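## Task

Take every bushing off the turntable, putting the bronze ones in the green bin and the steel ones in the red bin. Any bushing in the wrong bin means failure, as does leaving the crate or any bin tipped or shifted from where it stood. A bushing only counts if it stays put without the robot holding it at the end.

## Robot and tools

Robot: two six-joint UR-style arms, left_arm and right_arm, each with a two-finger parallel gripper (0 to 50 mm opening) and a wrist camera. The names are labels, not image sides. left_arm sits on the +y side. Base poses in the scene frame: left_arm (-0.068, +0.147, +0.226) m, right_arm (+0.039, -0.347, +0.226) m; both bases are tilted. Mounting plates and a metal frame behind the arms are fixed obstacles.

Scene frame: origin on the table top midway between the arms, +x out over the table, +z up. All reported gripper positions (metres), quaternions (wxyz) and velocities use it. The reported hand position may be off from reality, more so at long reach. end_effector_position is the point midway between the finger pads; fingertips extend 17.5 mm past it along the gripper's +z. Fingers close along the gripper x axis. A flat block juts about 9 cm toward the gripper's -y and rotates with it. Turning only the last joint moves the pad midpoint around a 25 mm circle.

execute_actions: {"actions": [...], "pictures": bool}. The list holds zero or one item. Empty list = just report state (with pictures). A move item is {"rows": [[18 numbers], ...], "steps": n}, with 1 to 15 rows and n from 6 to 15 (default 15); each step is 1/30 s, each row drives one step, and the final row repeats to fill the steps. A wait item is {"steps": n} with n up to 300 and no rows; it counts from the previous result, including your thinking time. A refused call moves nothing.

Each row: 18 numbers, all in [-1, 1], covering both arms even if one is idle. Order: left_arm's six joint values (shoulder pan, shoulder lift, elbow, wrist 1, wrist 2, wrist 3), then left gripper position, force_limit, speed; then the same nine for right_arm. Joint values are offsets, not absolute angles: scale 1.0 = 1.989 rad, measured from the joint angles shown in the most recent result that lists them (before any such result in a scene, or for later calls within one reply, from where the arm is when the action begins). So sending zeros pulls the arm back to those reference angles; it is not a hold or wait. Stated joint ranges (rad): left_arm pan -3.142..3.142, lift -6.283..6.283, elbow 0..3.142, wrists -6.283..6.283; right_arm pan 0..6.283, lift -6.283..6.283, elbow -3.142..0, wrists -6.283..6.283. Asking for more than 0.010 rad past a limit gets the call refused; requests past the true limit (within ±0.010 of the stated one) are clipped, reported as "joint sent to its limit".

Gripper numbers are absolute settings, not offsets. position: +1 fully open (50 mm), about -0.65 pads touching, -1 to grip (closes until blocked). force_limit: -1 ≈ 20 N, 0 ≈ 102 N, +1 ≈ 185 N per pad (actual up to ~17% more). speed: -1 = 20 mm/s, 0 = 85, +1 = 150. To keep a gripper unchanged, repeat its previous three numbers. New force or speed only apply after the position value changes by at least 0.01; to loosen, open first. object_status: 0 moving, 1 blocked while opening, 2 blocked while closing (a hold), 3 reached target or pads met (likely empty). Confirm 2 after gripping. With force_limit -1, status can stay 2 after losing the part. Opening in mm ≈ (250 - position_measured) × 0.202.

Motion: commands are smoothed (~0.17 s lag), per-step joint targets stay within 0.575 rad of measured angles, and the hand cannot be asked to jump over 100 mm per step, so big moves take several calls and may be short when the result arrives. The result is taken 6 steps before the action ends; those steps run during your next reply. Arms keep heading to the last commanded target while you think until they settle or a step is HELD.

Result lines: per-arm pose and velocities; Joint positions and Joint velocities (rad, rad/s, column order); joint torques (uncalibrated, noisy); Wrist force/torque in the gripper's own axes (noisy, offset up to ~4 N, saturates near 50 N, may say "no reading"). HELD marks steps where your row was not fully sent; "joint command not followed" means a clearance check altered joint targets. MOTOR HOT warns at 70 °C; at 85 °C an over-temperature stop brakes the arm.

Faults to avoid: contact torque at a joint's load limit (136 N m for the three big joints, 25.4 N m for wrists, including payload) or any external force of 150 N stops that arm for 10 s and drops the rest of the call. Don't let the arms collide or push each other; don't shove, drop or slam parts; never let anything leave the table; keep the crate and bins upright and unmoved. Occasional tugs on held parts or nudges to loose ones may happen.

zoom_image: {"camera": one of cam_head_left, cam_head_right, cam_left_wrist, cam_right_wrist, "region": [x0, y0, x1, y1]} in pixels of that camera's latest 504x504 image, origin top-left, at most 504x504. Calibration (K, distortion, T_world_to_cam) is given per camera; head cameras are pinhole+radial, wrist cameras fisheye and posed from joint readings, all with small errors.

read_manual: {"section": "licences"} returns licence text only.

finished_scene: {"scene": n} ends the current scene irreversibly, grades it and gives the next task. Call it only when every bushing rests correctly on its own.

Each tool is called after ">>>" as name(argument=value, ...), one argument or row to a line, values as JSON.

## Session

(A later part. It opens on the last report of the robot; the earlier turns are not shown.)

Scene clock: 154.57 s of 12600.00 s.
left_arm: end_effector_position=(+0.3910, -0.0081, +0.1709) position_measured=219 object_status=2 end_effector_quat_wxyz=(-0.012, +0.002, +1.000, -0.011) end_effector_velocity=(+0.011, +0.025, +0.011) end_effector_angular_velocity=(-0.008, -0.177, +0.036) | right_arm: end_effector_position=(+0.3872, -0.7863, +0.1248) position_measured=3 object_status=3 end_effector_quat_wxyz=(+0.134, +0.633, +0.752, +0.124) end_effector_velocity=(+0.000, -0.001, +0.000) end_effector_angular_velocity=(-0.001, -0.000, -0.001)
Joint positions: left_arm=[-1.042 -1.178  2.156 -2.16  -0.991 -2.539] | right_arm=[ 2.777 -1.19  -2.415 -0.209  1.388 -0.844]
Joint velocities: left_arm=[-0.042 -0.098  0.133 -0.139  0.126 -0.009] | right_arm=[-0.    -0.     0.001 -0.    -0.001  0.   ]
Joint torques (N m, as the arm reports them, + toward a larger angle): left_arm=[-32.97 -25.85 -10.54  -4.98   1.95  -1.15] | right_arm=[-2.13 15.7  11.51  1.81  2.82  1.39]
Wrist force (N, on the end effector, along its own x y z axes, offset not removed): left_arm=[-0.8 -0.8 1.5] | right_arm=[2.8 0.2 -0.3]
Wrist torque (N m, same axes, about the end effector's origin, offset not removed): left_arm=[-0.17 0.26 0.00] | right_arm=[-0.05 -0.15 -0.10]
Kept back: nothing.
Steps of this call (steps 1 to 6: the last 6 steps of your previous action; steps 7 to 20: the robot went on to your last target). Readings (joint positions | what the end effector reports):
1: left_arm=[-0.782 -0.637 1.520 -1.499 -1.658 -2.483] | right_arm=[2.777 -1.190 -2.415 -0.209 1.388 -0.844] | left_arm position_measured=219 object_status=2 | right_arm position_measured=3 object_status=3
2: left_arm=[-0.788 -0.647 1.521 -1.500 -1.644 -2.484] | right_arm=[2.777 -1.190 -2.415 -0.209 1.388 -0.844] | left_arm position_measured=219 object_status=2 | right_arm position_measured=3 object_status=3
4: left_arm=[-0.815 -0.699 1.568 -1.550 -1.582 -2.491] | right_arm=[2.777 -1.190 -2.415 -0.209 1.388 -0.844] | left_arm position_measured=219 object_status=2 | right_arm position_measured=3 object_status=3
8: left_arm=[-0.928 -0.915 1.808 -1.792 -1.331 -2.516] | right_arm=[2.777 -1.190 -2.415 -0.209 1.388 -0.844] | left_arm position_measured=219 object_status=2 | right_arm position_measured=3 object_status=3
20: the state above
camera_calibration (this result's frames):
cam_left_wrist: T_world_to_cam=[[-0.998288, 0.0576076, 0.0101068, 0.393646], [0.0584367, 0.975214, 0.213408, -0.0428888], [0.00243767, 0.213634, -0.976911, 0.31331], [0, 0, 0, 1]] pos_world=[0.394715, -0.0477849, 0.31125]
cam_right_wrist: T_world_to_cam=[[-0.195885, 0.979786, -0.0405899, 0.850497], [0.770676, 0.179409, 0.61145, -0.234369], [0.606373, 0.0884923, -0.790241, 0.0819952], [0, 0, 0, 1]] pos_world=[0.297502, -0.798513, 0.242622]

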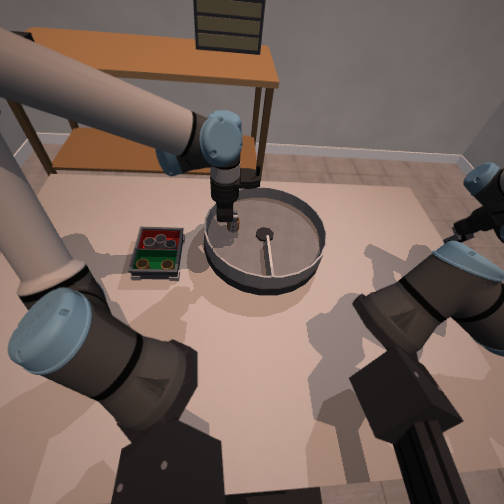

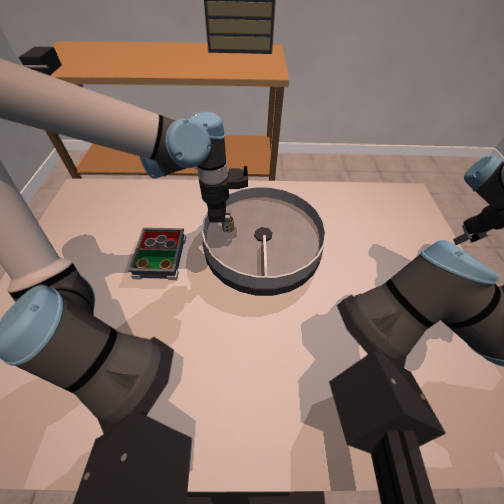

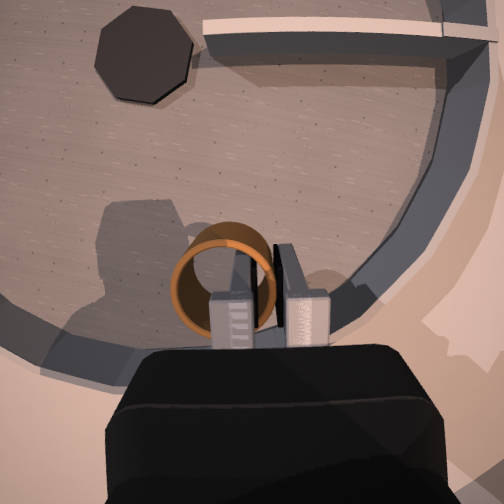

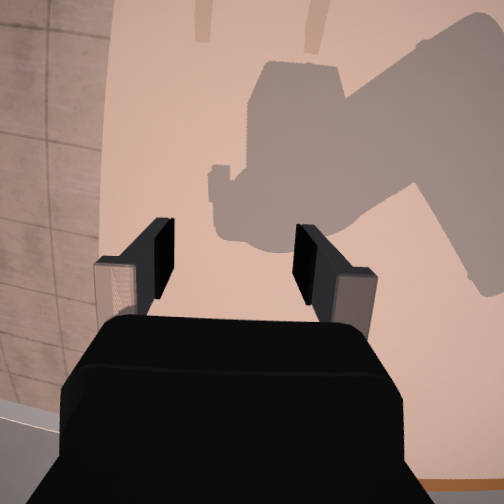

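>>> execute_actions(
  actions=[
    {"rows":[[0.005,-0.005,-0.001,0.001,0.003,0.006,-0.98,-0.5,0.0,0,0,0,0,0,0,1,0,0],[0.014,-0.011,-0.004,0.003,0.006,0.017,-0.98,-0.5,0.0,0,0,0,0,0,0,1,0,0],[0.027,-0.02,-0.008,0.006,0.012,0.033,-0.98,-0.5,0.0,0,0,0,0,0,0,1,0,0],[0.041,-0.03,-0.011,0.009,0.017,0.05,-0.98,-0.5,0.0,0,0,0,0,0,0,1,0,0],[0.055,-0.04,-0.015,0.011,0.023,0.067,-0.98,-0.5,0.0,0,0,0,0,0,0,1,0,0],[0.069,-0.05,-0.019,0.014,0.029,0.084,-0.98,-0.5,0.0,0,0,0,0,0,0,1,0,0],[0.082,-0.06,-0.0226,0.017,0.0347,0.1,-0.98,-0.5,0.0,0,0,0,0,0,0,1,0,0],[0.098,-0.08,0.001,0.001,0.039,0.12,-0.98,-0.5,0.0,0,0,0,0,0,0,1,0,0],[0.115,-0.1,0.026,-0.016,0.043,0.14,-0.98,-0.5,0.0,0,0,0,0,0,0,1,0,0],[0.132,-0.12,0.051,-0.033,0.048,0.161,-0.98,-0.5,0.0,0,0,0,0,0,0,1,0,0],[0.149,-0.141,0.076,-0.05,0.052,0.182,-0.98,-0.5,0.0,0,0,0,0,0,0,1,0,0],[0.165,-0.161,0.1,-0.066,0.057,0.202,-0.98,-0.5,0.0,0,0,0,0,0,0,1,0,0],[0.179,-0.178,0.121,-0.08,0.06,0.219,-0.98,-0.5,0.0,0,0,0,0,0,0,1,0,0],[0.19,-0.191,0.137,-0.091,0.063,0.232,-0.98,-0.5,0.0,0,0,0,0,0,0,1,0,0],[0.1977,-0.2002,0.1485,-0.0985,0.0652,0.2417,-0.98,-0.5,0.0,0,0,0,0,0,0,1,0,0]],"steps":15},
  ],
)

>>> execute_actions(
  actions=[
    {"steps":24},
  ],
  pictures=true,
)

Scene clock: 155.53 s of 12600.00 s.
left_arm: end_effector_position=(+0.4269, +0.0427, +0.1726) position_measured=219 object_status=2 end_effector_quat_wxyz=(-0.003, -0.000, +1.000, -0.013) end_effector_velocity=(+0.163, +0.393, -0.041) end_effector_angular_velocity=(-0.011, -0.059, +0.024) | right_arm: end_effector_position=(+0.3872, -0.7863, +0.1248) position_measured=3 object_status=3 end_effector_quat_wxyz=(+0.134, +0.633, +0.752, +0.124) end_effector_velocity=(-0.001, -0.000, -0.000) end_effector_angular_velocity=(-0.000, +0.001, -0.000)
Joint positions: left_arm=[-0.949 -1.251  2.135 -2.146 -0.948 -2.426] | right_arm=[ 2.777 -1.19  -2.415 -0.209  1.388 -0.844]
Joint velocities: left_arm=[ 0.668 -0.53   0.027 -0.012  0.241  0.794] | right_arm=[-0.001  0.    -0.    -0.001 -0.    -0.   ]
Joint torques (N m, as the arm reports them, + toward a larger angle): left_arm=[  4.23 -42.38  12.91  -3.3    2.     4.21] | right_arm=[-2.07 16.01 11.7   1.6   2.78  1.34]
Wrist force (N, on the end effector, along its own x y z axes, offset not removed): left_arm=[-4.9 -5.2 -1.8] | right_arm=[4.7 -2.9 0.2]
Wrist torque (N m, same axes, about the end effector's origin, offset not removed): left_arm=[-0.75 0.71 0.09] | right_arm=[-0.56 -0.57 -0.16]
Steps of this call (steps 1 to 20: the robot went on to your last target; steps 21 to 29: the first 9 steps of this action). Readings (joint positions | what the end effector reports):
21: left_arm=[-1.047 -1.190 2.173 -2.178 -0.975 -2.540] | right_arm=[2.777 -1.190 -2.415 -0.209 1.388 -0.844] | left_arm position_measured=219 object_status=2 | right_arm position_measured=3 object_status=3
22: left_arm=[-1.046 -1.190 2.171 -2.176 -0.976 -2.539] | right_arm=[2.777 -1.190 -2.415 -0.209 1.388 -0.844] | left_arm position_measured=219 object_status=2 | right_arm position_measured=3 object_status=3
24: left_arm=[-1.034 -1.194 2.162 -2.168 -0.977 -2.526] | right_arm=[2.777 -1.190 -2.415 -0.209 1.388 -0.844] | left_arm position_measured=219 object_status=2 | right_arm position_measured=3 object_status=3
28: left_arm=[-0.970 -1.235 2.138 -2.148 -0.956 -2.452] | right_arm=[2.777 -1.190 -2.415 -0.209 1.388 -0.844] | left_arm position_measured=219 object_status=2 | right_arm position_measured=3 object_status=3
29: the state above

Scene clock: 156.33 s of 12600.00 s.
left_arm: end_effector_position=(+0.3593, +0.2358, +0.1008) position_measured=219 object_status=2 end_effector_quat_wxyz=(+0.001, +0.000, +1.000, -0.000) end_effector_velocity=(-0.008, +0.010, -0.004) end_effector_angular_velocity=(+0.003, -0.000, +0.001) | right_arm: end_effector_position=(+0.3872, -0.7863, +0.1248) position_measured=3 object_status=3 end_effector_quat_wxyz=(+0.134, +0.633, +0.752, +0.124) end_effector_velocity=(-0.000, -0.001, +0.000) end_effector_angular_velocity=(-0.001, -0.001, -0.001)
Joint positions: left_arm=[-0.651 -1.573  2.448 -2.354 -0.862 -2.061] | right_arm=[ 2.777 -1.19  -2.415 -0.209  1.388 -0.844]
Joint velocities: left_arm=[ 0.018 -0.02   0.021 -0.014  0.005  0.021] | right_arm=[-0.001  0.001  0.     0.     0.     0.   ]
Joint torques (N m, as the arm reports them, + toward a larger angle): left_arm=[ -4.74 -20.97  -4.35  -4.23   1.56   1.38] | right_arm=[-1.86 16.2  12.05  1.76  2.94  1.47]
Wrist force (N, on the end effector, along its own x y z axes, offset not removed): left_arm=[-1.9 -0.6 1.2] | right_arm=[1.0 0.2 2.9]
Wrist torque (N m, same axes, about the end effector's origin, offset not removed): left_arm=[-0.13 0.44 -0.03] | right_arm=[-0.04 0.05 0.38]
Kept back: nothing.
Steps of this call (steps 1 to 6: the last 6 steps of your previous action; steps 7 to 24: the robot went on to your last target). Readings (joint positions | what the end effector reports):
1: left_arm=[-0.925 -1.271 2.141 -2.150 -0.940 -2.398] | right_arm=[2.777 -1.190 -2.415 -0.209 1.388 -0.844] | left_arm position_measured=219 object_status=2 | right_arm position_measured=3 object_status=3
2: left_arm=[-0.901 -1.294 2.155 -2.159 -0.932 -2.368] | right_arm=[2.777 -1.190 -2.415 -0.209 1.388 -0.844] | left_arm position_measured=219 object_status=2 | right_arm position_measured=3 object_status=3
4: left_arm=[-0.856 -1.340 2.196 -2.187 -0.919 -2.313] | right_arm=[2.777 -1.190 -2.415 -0.209 1.388 -0.844] | left_arm position_measured=219 object_status=2 | right_arm position_measured=3 object_status=3
8: left_arm=[-0.773 -1.434 2.294 -2.253 -0.895 -2.212] | right_arm=[2.777 -1.190 -2.415 -0.209 1.388 -0.844] | left_arm position_measured=219 object_status=2 | right_arm position_measured=3 object_status=3
24: the state above
camera_calibration (this result's frames):
cam_left_wrist: T_world_to_cam=[[-0.998389, 0.0547672, -0.0148446, 0.351897], [0.0497569, 0.970734, 0.234944, -0.261925], [0.0272774, 0.233827, -0.971895, 0.178585], [0, 0, 0, 1]] pos_world=[0.359491, 0.193229, 0.240328]
cam_right_wrist: T_world_to_cam=[[-0.195885, 0.979786, -0.0405897, 0.850497], [0.770676, 0.179409, 0.61145, -0.234369], [0.606372, 0.0884925, -0.790242, 0.0819954], [0, 0, 0, 1]] pos_world=[0.297502, -0.798513, 0.242622]

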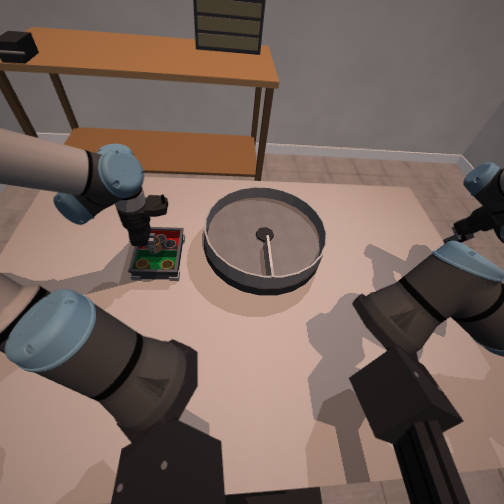

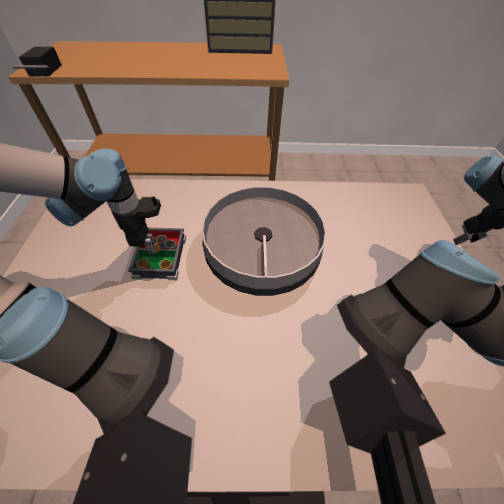

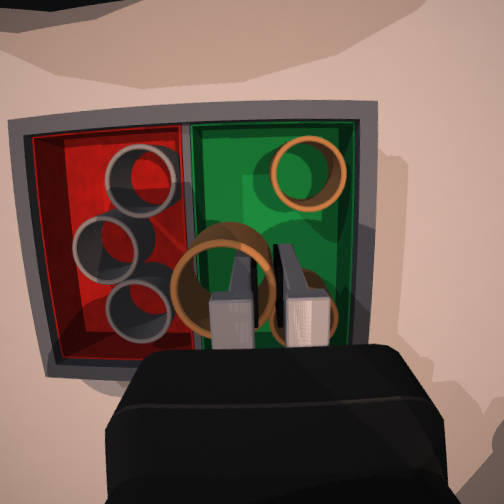

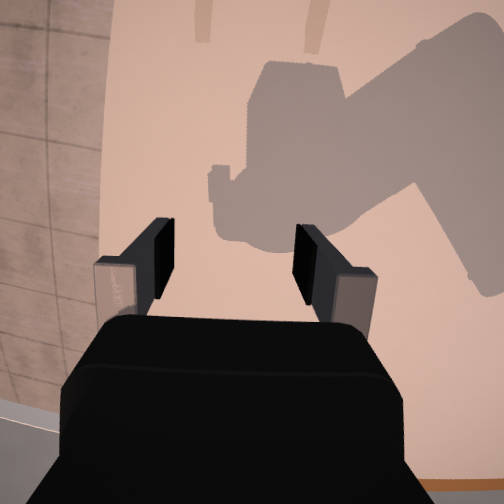

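>>> execute_actions(
  actions=[
    {"rows":[[0.003,0.005,0.003,-0.008,0.0003,0.004,-0.98,-0.5,0.0,0,0,0,0,0,0,1,0,0],[0.008,0.013,0.006,-0.023,0.0006,0.01,-0.98,-0.5,0.0,0,0,0,0,0,0,1,0,0],[0.014,0.024,0.009,-0.041,0.001,0.018,-0.98,-0.5,0.0,0,0,0,0,0,0,1,0,0],[0.021,0.036,0.011,-0.061,0.0013,0.027,-0.98,-0.5,0.0,0,0,0,0,0,0,1,0,0],[0.028,0.048,0.013,-0.081,0.0016,0.037,-0.98,-0.5,0.0,0,0,0,0,0,0,1,0,0],[0.035,0.06,0.015,-0.101,0.0018,0.046,-0.98,-0.5,0.0,0,0,0,0,0,0,1,0,0],[0.041,0.07,0.016,-0.119,0.002,0.054,-0.98,-0.5,0.0,0,0,0,0,0,0,1,0,0],[0.046,0.079,0.017,-0.134,0.0022,0.06,-0.98,-0.5,0.0,0,0,0,0,0,0,1,0,0],[0.05,0.086,0.018,-0.146,0.0024,0.066,-0.98,-0.5,0.0,0,0,0,0,0,0,1,0,0],[0.053,0.091,0.0185,-0.1545,0.0026,0.07,-0.98,-0.5,0.0,0,0,0,0,0,0,1,0,0]],"steps":15},
  ],
)

>>> execute_actions(
  actions=[
    {"steps":18},
  ],
  pictures=true,
)

Scene clock: 158.30 s of 12600.00 s.
left_arm: end_effector_position=(+0.3538, +0.2361, +0.0721) position_measured=219 object_status=2 end_effector_quat_wxyz=(-0.004, +0.004, +1.000, +0.001) end_effector_velocity=(-0.010, -0.001, -0.166) end_effector_angular_velocity=(-0.005, +0.004, +0.005) | right_arm: end_effector_position=(+0.3872, -0.7863, +0.1248) position_measured=3 object_status=3 end_effector_quat_wxyz=(+0.134, +0.633, +0.752, +0.124) end_effector_velocity=(+0.000, +0.001, -0.000) end_effector_angular_velocity=(+0.001, +0.000, +0.002)
Joint positions: left_arm=[-0.602 -1.492  2.47  -2.488 -0.859 -1.997] | right_arm=[ 2.777 -1.19  -2.415 -0.209  1.388 -0.844]
Joint velocities: left_arm=[ 0.302  0.529  0.087 -0.874  0.012  0.391] | right_arm=[ 0.001 -0.    -0.001 -0.     0.    -0.   ]
Joint torques (N m, as the arm reports them, + toward a larger angle): left_arm=[-2.23  3.43 -2.84 -6.6   1.51  2.66] | right_arm=[-2.27 16.31 11.92  1.69  2.74  1.38]
Wrist force (N, on the end effector, along its own x y z axes, offset not removed): left_arm=[-1.2 -1.5 0.9] | right_arm=[0.1 1.6 -1.6]
Wrist torque (N m, same axes, about the end effector's origin, offset not removed): left_arm=[-0.21 0.33 -0.06] | right_arm=[0.16 -0.19 -0.10]
Steps of this call (steps 1 to 30: the robot went on to your last target; steps 31 to 50: nothing new was sent; steps 51 to 59: the first 9 steps of this action). Readings (joint positions | what the end effector reports):
51: left_arm=[-0.649 -1.576 2.451 -2.356 -0.862 -2.058] | right_arm=[2.777 -1.190 -2.415 -0.209 1.388 -0.844] | left_arm position_measured=219 object_status=2 | right_arm position_measured=3 object_status=3
52: left_arm=[-0.648 -1.575 2.451 -2.357 -0.862 -2.058] | right_arm=[2.777 -1.190 -2.415 -0.209 1.388 -0.844] | left_arm position_measured=219 object_status=2 | right_arm position_measured=3 object_status=3
54: left_arm=[-0.643 -1.564 2.455 -2.372 -0.861 -2.051] | right_arm=[2.777 -1.190 -2.415 -0.209 1.388 -0.844] | left_arm position_measured=219 object_status=2 | right_arm position_measured=3 object_status=3
58: left_arm=[-0.612 -1.510 2.467 -2.459 -0.860 -2.011] | right_arm=[2.777 -1.190 -2.415 -0.209 1.388 -0.844] | left_arm position_measured=219 object_status=2 | right_arm position_measured=3 object_status=3
59: the state above

Scene clock: 158.90 s of 12600.00 s.
left_arm: end_effector_position=(+0.3531, +0.2370, +0.0425) position_measured=219 object_status=2 end_effector_quat_wxyz=(+0.000, +0.001, +1.000, +0.000) end_effector_velocity=(-0.000, -0.000, -0.002) end_effector_angular_velocity=(+0.000, -0.001, -0.000) | right_arm: end_effector_position=(+0.3872, -0.7863, +0.1248) position_measured=3 object_status=3 end_effector_quat_wxyz=(+0.134, +0.633, +0.752, +0.124) end_effector_velocity=(+0.000, +0.001, -0.000) end_effector_angular_velocity=(+0.001, -0.001, +0.001)
Joint positions: left_arm=[-0.546 -1.394  2.485 -2.659 -0.857 -1.923] | right_arm=[ 2.777 -1.19  -2.415 -0.209  1.388 -0.844]
Joint velocities: left_arm=[ 0.004  0.008  0.001 -0.013  0.     0.006] | right_arm=[ 0.001  0.001 -0.001  0.     0.001  0.   ]
Joint torques (N m, as the arm reports them, + toward a larger angle): left_arm=[-6.76 -4.7  -0.53 -4.44  1.44  1.62] | right_arm=[-2.2  15.73 12.31  1.68  2.78  1.34]
Wrist force (N, on the end effector, along its own x y z axes, offset not removed): left_arm=[-1.2 -1.7 1.2] | right_arm=[0.2 -0.9 -1.3]
Wrist torque (N m, same axes, about the end effector's origin, offset not removed): left_arm=[-0.30 0.26 0.05] | right_arm=[-0.26 0.15 -0.08]
Kept back: nothing.
Steps of this call (steps 1 to 6: the last 6 steps of your previous action; steps 7 to 18: the robot went on to your last target). Readings (joint positions | what the end effector reports):
1: left_arm=[-0.592 -1.474 2.473 -2.518 -0.859 -1.984] | right_arm=[2.777 -1.190 -2.415 -0.209 1.388 -0.844] | left_arm position_measured=219 object_status=2 | right_arm position_measured=3 object_status=3
2: left_arm=[-0.582 -1.458 2.476 -2.546 -0.859 -1.971] | right_arm=[2.777 -1.190 -2.415 -0.209 1.388 -0.844] | left_arm position_measured=219 object_status=2 | right_arm position_measured=3 object_status=3
4: left_arm=[-0.568 -1.432 2.479 -2.592 -0.858 -1.952] | right_arm=[2.777 -1.190 -2.415 -0.209 1.388 -0.844] | left_arm position_measured=219 object_status=2 | right_arm position_measured=3 object_status=3
8: left_arm=[-0.554 -1.406 2.483 -2.636 -0.857 -1.933] | right_arm=[2.777 -1.190 -2.415 -0.209 1.388 -0.844] | left_arm position_measured=219 object_status=2 | right_arm position_measured=3 object_status=3
18: the state above
camera_calibration (this result's frames):
cam_left_wrist: T_world_to_cam=[[-0.99834, 0.0558979, -0.013881, 0.344407], [0.0510668, 0.970535, 0.235487, -0.249468], [0.0266353, 0.234388, -0.971778, 0.121878], [0, 0, 0, 1]] pos_world=[0.353329, 0.194299, 0.181966]
cam_right_wrist: T_world_to_cam=[[-0.195885, 0.979786, -0.0405897, 0.850497], [0.770676, 0.179409, 0.61145, -0.234369], [0.606373, 0.0884924, -0.790241, 0.0819953], [0, 0, 0, 1]] pos_world=[0.297502, -0.798513, 0.242622]

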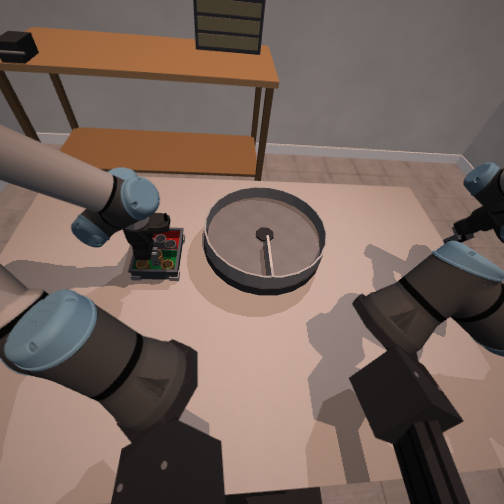

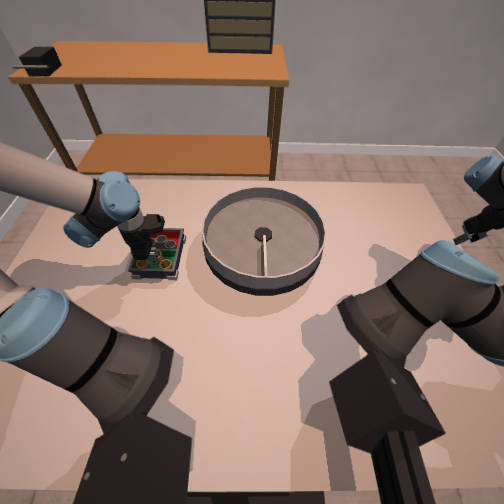

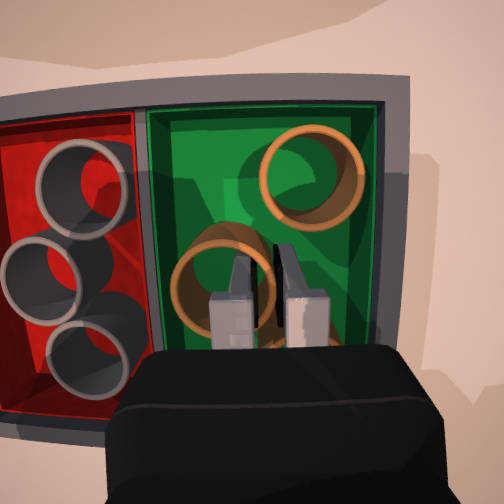

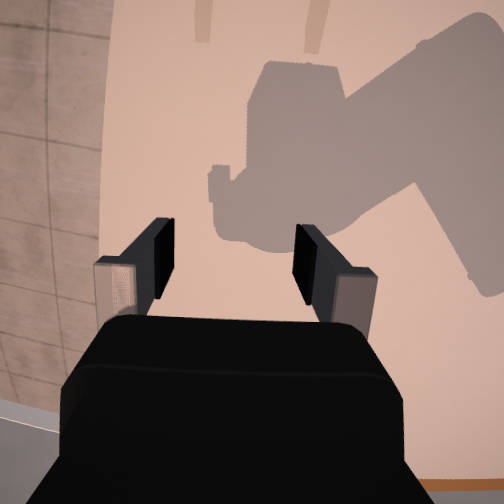

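>>> execute_actions(
  actions=[
    {"rows":[[0.001,0.002,0.0002,-0.003,0,0.0015,-0.98,-0.5,0.0,0,0,0,0,0,0,1,0,0],[0.0025,0.0044,0.0005,-0.007,0.0001,0.0033,-0.98,-0.5,0.0,0,0,0,0,0,0,1,0,0],[0.0037,0.0066,0.0007,-0.0105,0.0002,0.0049,-0.98,-0.5,0.0,0,0,0,0,0,0,1,0,0]],"steps":10},
  ],
)

>>> execute_actions(
  actions=[
    {"steps":10},
  ],
)

Scene clock: 159.33 s of 12600.00 s.
left_arm: end_effector_position=(+0.3529, +0.2370, +0.0412) position_measured=219 object_status=2 end_effector_quat_wxyz=(+0.000, +0.001, +1.000, +0.000) end_effector_velocity=(-0.003, +0.001, -0.018) end_effector_angular_velocity=(+0.002, +0.000, -0.001) | right_arm: end_effector_position=(+0.3872, -0.7863, +0.1248) position_measured=3 object_status=3 end_effector_quat_wxyz=(+0.134, +0.633, +0.752, +0.124) end_effector_velocity=(+0.001, +0.000, +0.000) end_effector_angular_velocity=(+0.001, -0.001, +0.000)
Joint positions: left_arm=[-0.544 -1.389  2.485 -2.666 -0.857 -1.92 ] | right_arm=[ 2.777 -1.19  -2.415 -0.209  1.388 -0.844]
Joint velocities: left_arm=[ 0.032  0.058  0.006 -0.09   0.002  0.042] | right_arm=[ 0.001 -0.     0.001 -0.     0.     0.001]
Joint torques (N m, as the arm reports them, + toward a larger angle): left_arm=[-4.61 -4.45  0.71 -4.4   1.47  1.65] | right_arm=[-2.82 15.59 12.    1.87  2.92  1.33]
Wrist force (N, on the end effector, along its own x y z axes, offset not removed): left_arm=[-1.5 -0.5 0.0] | right_arm=[0.3 -1.0 -2.8]
Wrist torque (N m, same axes, about the end effector's origin, offset not removed): left_arm=[-0.20 0.35 -0.08] | right_arm=[-0.49 -0.14 -0.19]
Steps of this call (steps 1 to 9: the robot went on to your last target; steps 10 to 13: the first 4 steps of this action). Readings (joint positions | what the end effector reports):
10: left_arm=[-0.546 -1.393 2.485 -2.661 -0.857 -1.922] | right_arm=[2.777 -1.190 -2.415 -0.209 1.388 -0.844] | left_arm position_measured=219 object_status=2 | right_arm position_measured=3 object_status=3
11: left_arm=[-0.546 -1.392 2.485 -2.661 -0.857 -1.922] | right_arm=[2.777 -1.190 -2.415 -0.209 1.388 -0.844] | left_arm position_measured=219 object_status=2 | right_arm position_measured=3 object_status=3
13: the state above

Scene clock: 159.67 s of 12600.00 s.
left_arm: end_effector_position=(+0.3526, +0.2373, +0.0387) position_measured=219 object_status=2 end_effector_quat_wxyz=(+0.000, +0.001, +1.000, +0.000) end_effector_velocity=(+0.000, -0.000, -0.001) end_effector_angular_velocity=(-0.000, -0.001, -0.001) | right_arm: end_effector_position=(+0.3872, -0.7863, +0.1248) position_measured=3 object_status=3 end_effector_quat_wxyz=(+0.134, +0.633, +0.752, +0.124) end_effector_velocity=(+0.000, +0.000, -0.000) end_effector_angular_velocity=(+0.001, -0.000, +0.001)
Joint positions: left_arm=[-0.539 -1.381  2.486 -2.679 -0.857 -1.914] | right_arm=[ 2.777 -1.19  -2.415 -0.209  1.388 -0.844]
Joint velocities: left_arm=[ 0.002  0.005  0.    -0.009 -0.     0.004] | right_arm=[-0.    -0.001  0.001 -0.001  0.001 -0.   ]
Joint torques (N m, as the arm reports them, + toward a larger angle): left_arm=[-8.08 -4.62 -0.08 -4.29  1.55  1.72] | right_arm=[-2.41 16.16 12.57  1.69  2.87  1.38]
Wrist force (N, on the end effector, along its own x y z axes, offset not removed): left_arm=[-0.5 -1.7 2.3] | right_arm=[0.4 1.6 0.5]
Wrist torque (N m, same axes, about the end effector's origin, offset not removed): left_arm=[-0.31 0.14 -0.14] | right_arm=[0.24 0.08 0.00]
Kept back: nothing.
Steps of this call (steps 1 to 6: the last 6 steps of your previous action; steps 7 to 10: the robot went on to your last target). Readings (joint positions | what the end effector reports):
1: left_arm=[-0.543 -1.387 2.485 -2.669 -0.857 -1.918] | right_arm=[2.777 -1.190 -2.415 -0.209 1.388 -0.844] | left_arm position_measured=219 object_status=2 | right_arm position_measured=3 object_status=3
2: left_arm=[-0.542 -1.386 2.486 -2.671 -0.857 -1.917] | right_arm=[2.777 -1.190 -2.415 -0.209 1.388 -0.844] | left_arm position_measured=219 object_status=2 | right_arm position_measured=3 object_status=3
4: left_arm=[-0.541 -1.384 2.486 -2.675 -0.857 -1.915] | right_arm=[2.777 -1.190 -2.415 -0.209 1.388 -0.844] | left_arm position_measured=219 object_status=2 | right_arm position_measured=3 object_status=3
8: left_arm=[-0.540 -1.382 2.486 -2.678 -0.857 -1.914] | right_arm=[2.777 -1.190 -2.415 -0.209 1.388 -0.844] | left_arm position_measured=219 object_status=2 | right_arm position_measured=3 object_status=3
10: the state above

>>> execute_actions(
  actions=[
    {"rows":[[0,0,0,0,0,0,-0.05,-0.5,0.0,0,0,0,0,0,0,1,0,0],[0,0,0,0,0,0,-0.05,-0.5,0.0,0,0,0,0,0,0,1,0,0],[0,0,0,0,0,0,-0.05,-0.5,0.0,0,0,0,0,0,0,1,0,0],[0,0,0,0,0,0,-0.05,-0.5,0.0,0,0,0,0,0,0,1,0,0],[0,0,0,0,0,0,-0.05,-0.5,0.0,0,0,0,0,0,0,1,0,0],[0,0,0,0,0,0,-0.05,-0.5,0.0,0,0,0,0,0,0,1,0,0],[-0.003,-0.005,-0.0005,0.008,0,-0.004,-0.05,-0.5,0.0,0,0,0,0,0,0,1,0,0],[-0.008,-0.014,-0.0014,0.022,-0.0003,-0.01,-0.05,-0.5,0.0,0,0,0,0,0,0,1,0,0],[-0.015,-0.026,-0.0026,0.042,-0.0006,-0.02,-0.05,-0.5,0.0,0,0,0,0,0,0,1,0,0],[-0.023,-0.04,-0.004,0.064,-0.0009,-0.03,-0.05,-0.5,0.0,0,0,0,0,0,0,1,0,0],[-0.031,-0.055,-0.0055,0.088,-0.0013,-0.041,-0.05,-0.5,0.0,0,0,0,0,0,0,1,0,0],[-0.039,-0.07,-0.007,0.11,-0.0016,-0.052,-0.05,-0.5,0.0,0,0,0,0,0,0,1,0,0],[-0.046,-0.082,-0.0082,0.13,-0.0019,-0.061,-0.05,-0.5,0.0,0,0,0,0,0,0,1,0,0],[-0.052,-0.093,-0.0093,0.147,-0.0021,-0.069,-0.05,-0.5,0.0,0,0,0,0,0,0,1,0,0],[-0.0566,-0.1008,-0.0101,0.1598,-0.0023,-0.0747,-0.05,-0.5,0.0,0,0,0,0,0,0,1,0,0]],"steps":15},
  ],
)

>>> execute_actions(
  actions=[
    {"steps":20},
  ],
  pictures=true,
)

Scene clock: 160.63 s of 12600.00 s.
left_arm: end_effector_position=(+0.3528, +0.2371, +0.0401) position_measured=160 object_status=0 end_effector_quat_wxyz=(+0.000, +0.001, +1.000, +0.000) end_effector_velocity=(+0.011, -0.005, +0.047) end_effector_angular_velocity=(-0.006, -0.017, +0.006) | right_arm: end_effector_position=(+0.3872, -0.7863, +0.1248) position_measured=3 object_status=3 end_effector_quat_wxyz=(+0.134, +0.633, +0.752, +0.124) end_effector_velocity=(-0.000, +0.000, -0.000) end_effector_angular_velocity=(+0.000, +0.000, +0.001)
Joint positions: left_arm=[-0.542 -1.386  2.486 -2.672 -0.857 -1.917] | right_arm=[ 2.777 -1.19  -2.415 -0.209  1.388 -0.844]
Joint velocities: left_arm=[-0.088 -0.145 -0.016  0.213  0.    -0.107] | right_arm=[-0. -0. -0.  0.  0. -0.]
Joint torques (N m, as the arm reports them, + toward a larger angle): left_arm=[-28.05 -36.16 -23.17   1.06  -0.43  -2.13] | right_arm=[-2.22 16.15 11.82  1.68  2.9   1.34]
Wrist force (N, on the end effector, along its own x y z axes, offset not removed): left_arm=[-0.8 -1.1 2.3] | right_arm=[-1.5 2.1 -1.6]
Wrist torque (N m, same axes, about the end effector's origin, offset not removed): left_arm=[-0.19 0.26 0.01] | right_arm=[0.51 0.43 0.18]
Steps of this call (steps 1 to 20: the robot went on to your last target; steps 21 to 29: the first 9 steps of this action). Readings (joint positions | what the end effector reports):
21: left_arm=[-0.539 -1.380 2.486 -2.680 -0.857 -1.913] | right_arm=[2.777 -1.190 -2.415 -0.209 1.388 -0.844] | left_arm position_measured=215 object_status=0 | right_arm position_measured=3 object_status=3
22: left_arm=[-0.539 -1.380 2.486 -2.680 -0.857 -1.913] | right_arm=[2.777 -1.190 -2.415 -0.209 1.388 -0.844] | left_arm position_measured=200 object_status=0 | right_arm position_measured=3 object_status=3
24: left_arm=[-0.539 -1.380 2.486 -2.680 -0.857 -1.913] | right_arm=[2.777 -1.190 -2.415 -0.209 1.388 -0.844] | left_arm position_measured=172 object_status=0 | right_arm position_measured=3 object_status=3
28: left_arm=[-0.540 -1.382 2.486 -2.677 -0.857 -1.914] | right_arm=[2.777 -1.190 -2.415 -0.209 1.388 -0.844] | left_arm position_measured=160 object_status=0 | right_arm position_measured=3 object_status=3
29: the state above

Scene clock: 161.30 s of 12600.00 s.
left_arm: end_effector_position=(+0.3528, +0.2369, +0.0976) position_measured=160 object_status=3 end_effector_quat_wxyz=(+0.000, +0.001, +1.000, +0.000) end_effector_velocity=(-0.001, +0.001, +0.006) end_effector_angular_velocity=(+0.001, +0.001, -0.000) | right_arm: end_effector_position=(+0.3872, -0.7863, +0.1248) position_measured=3 object_status=3 end_effector_quat_wxyz=(+0.134, +0.633, +0.752, +0.124) end_effector_velocity=(-0.000, +0.001, -0.000) end_effector_angular_velocity=(+0.000, +0.001, +0.001)
Joint positions: left_arm=[-0.65  -1.579  2.466 -2.366 -0.861 -2.06 ] | right_arm=[ 2.777 -1.19  -2.415 -0.209  1.388 -0.844]
Joint velocities: left_arm=[-0.012 -0.024 -0.002  0.038 -0.    -0.017] | right_arm=[ 0.     0.    -0.002  0.    -0.    -0.   ]
Joint torques (N m, as the arm reports them, + toward a larger angle): left_arm=[-20.96 -19.14 -26.44  -0.24  -2.08  -1.4 ] | right_arm=[-2.24 15.06 12.03  1.63  2.85  1.37]
Wrist force (N, on the end effector, along its own x y z axes, offset not removed): left_arm=[-1.8 -2.1 0.2] | right_arm=[1.7 1.1 1.0]
Wrist torque (N m, same axes, about the end effector's origin, offset not removed): left_arm=[-0.37 0.39 -0.11] | right_arm=[0.15 -0.23 0.12]
Kept back: nothing.
Steps of this call (steps 1 to 6: the last 6 steps of your previous action; steps 7 to 20: the robot went on to your last target). Readings (joint positions | what the end effector reports):
1: left_arm=[-0.546 -1.392 2.485 -2.662 -0.857 -1.922] | right_arm=[2.777 -1.190 -2.415 -0.209 1.388 -0.844] | left_arm position_measured=160 object_status=0 | right_arm position_measured=3 object_status=3
2: left_arm=[-0.552 -1.403 2.484 -2.646 -0.857 -1.930] | right_arm=[2.777 -1.190 -2.415 -0.209 1.388 -0.844] | left_arm position_measured=160 object_status=0 | right_arm position_measured=3 object_status=3
4: left_arm=[-0.571 -1.434 2.480 -2.598 -0.858 -1.954] | right_arm=[2.777 -1.190 -2.415 -0.209 1.388 -0.844] | left_arm position_measured=160 object_status=3 | right_arm position_measured=3 object_status=3
8: left_arm=[-0.615 -1.514 2.472 -2.472 -0.860 -2.013] | right_arm=[2.777 -1.190 -2.415 -0.209 1.388 -0.844] | left_arm position_measured=160 object_status=3 | right_arm position_measured=3 object_status=3
20: the state above
camera_calibration (this result's frames):
cam_left_wrist: T_world_to_cam=[[-0.998337, 0.0558692, -0.0142398, 0.344991], [0.0509345, 0.970364, 0.236218, -0.262381], [0.0270151, 0.2351, -0.971596, 0.175159], [0, 0, 0, 1]] pos_world=[0.353049, 0.194151, 0.237076]
cam_right_wrist: T_world_to_cam=[[-0.195885, 0.979786, -0.0405897, 0.850497], [0.770676, 0.179409, 0.61145, -0.234369], [0.606372, 0.0884924, -0.790241, 0.0819953], [0, 0, 0, 1]] pos_world=[0.297502, -0.798513, 0.242622]

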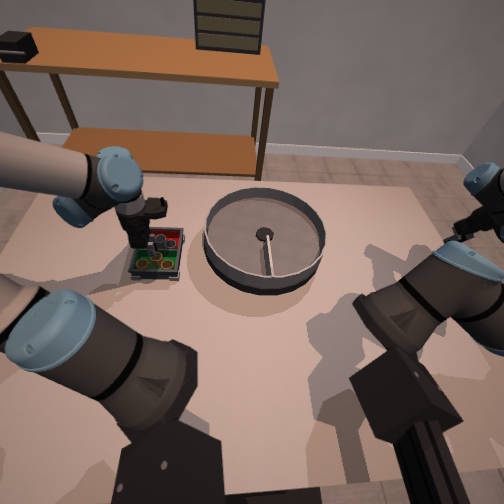

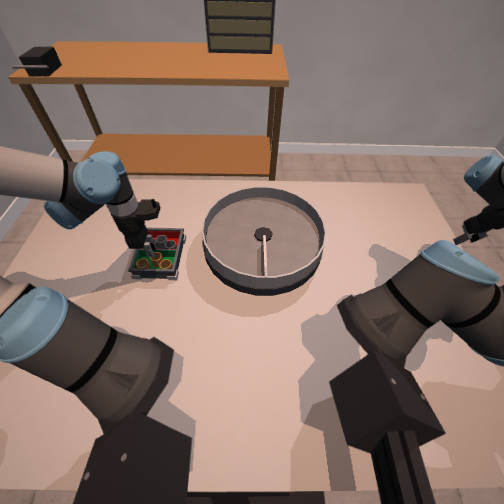

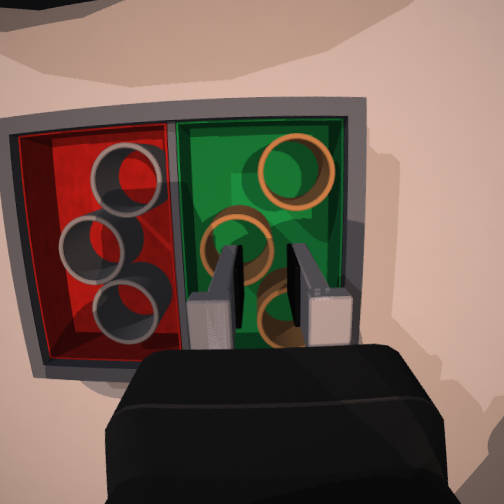

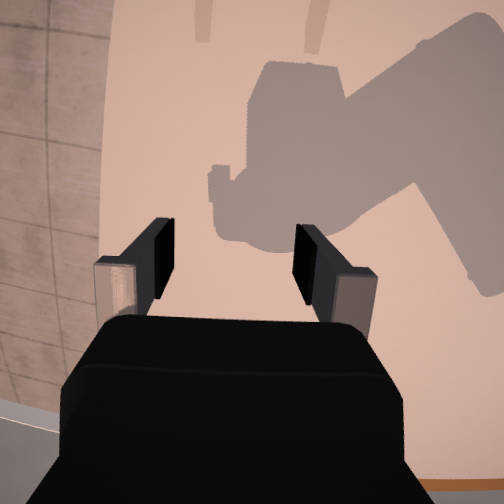

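>>> finished_scene(
  scene=1,
)

The scene is finished: the task was done.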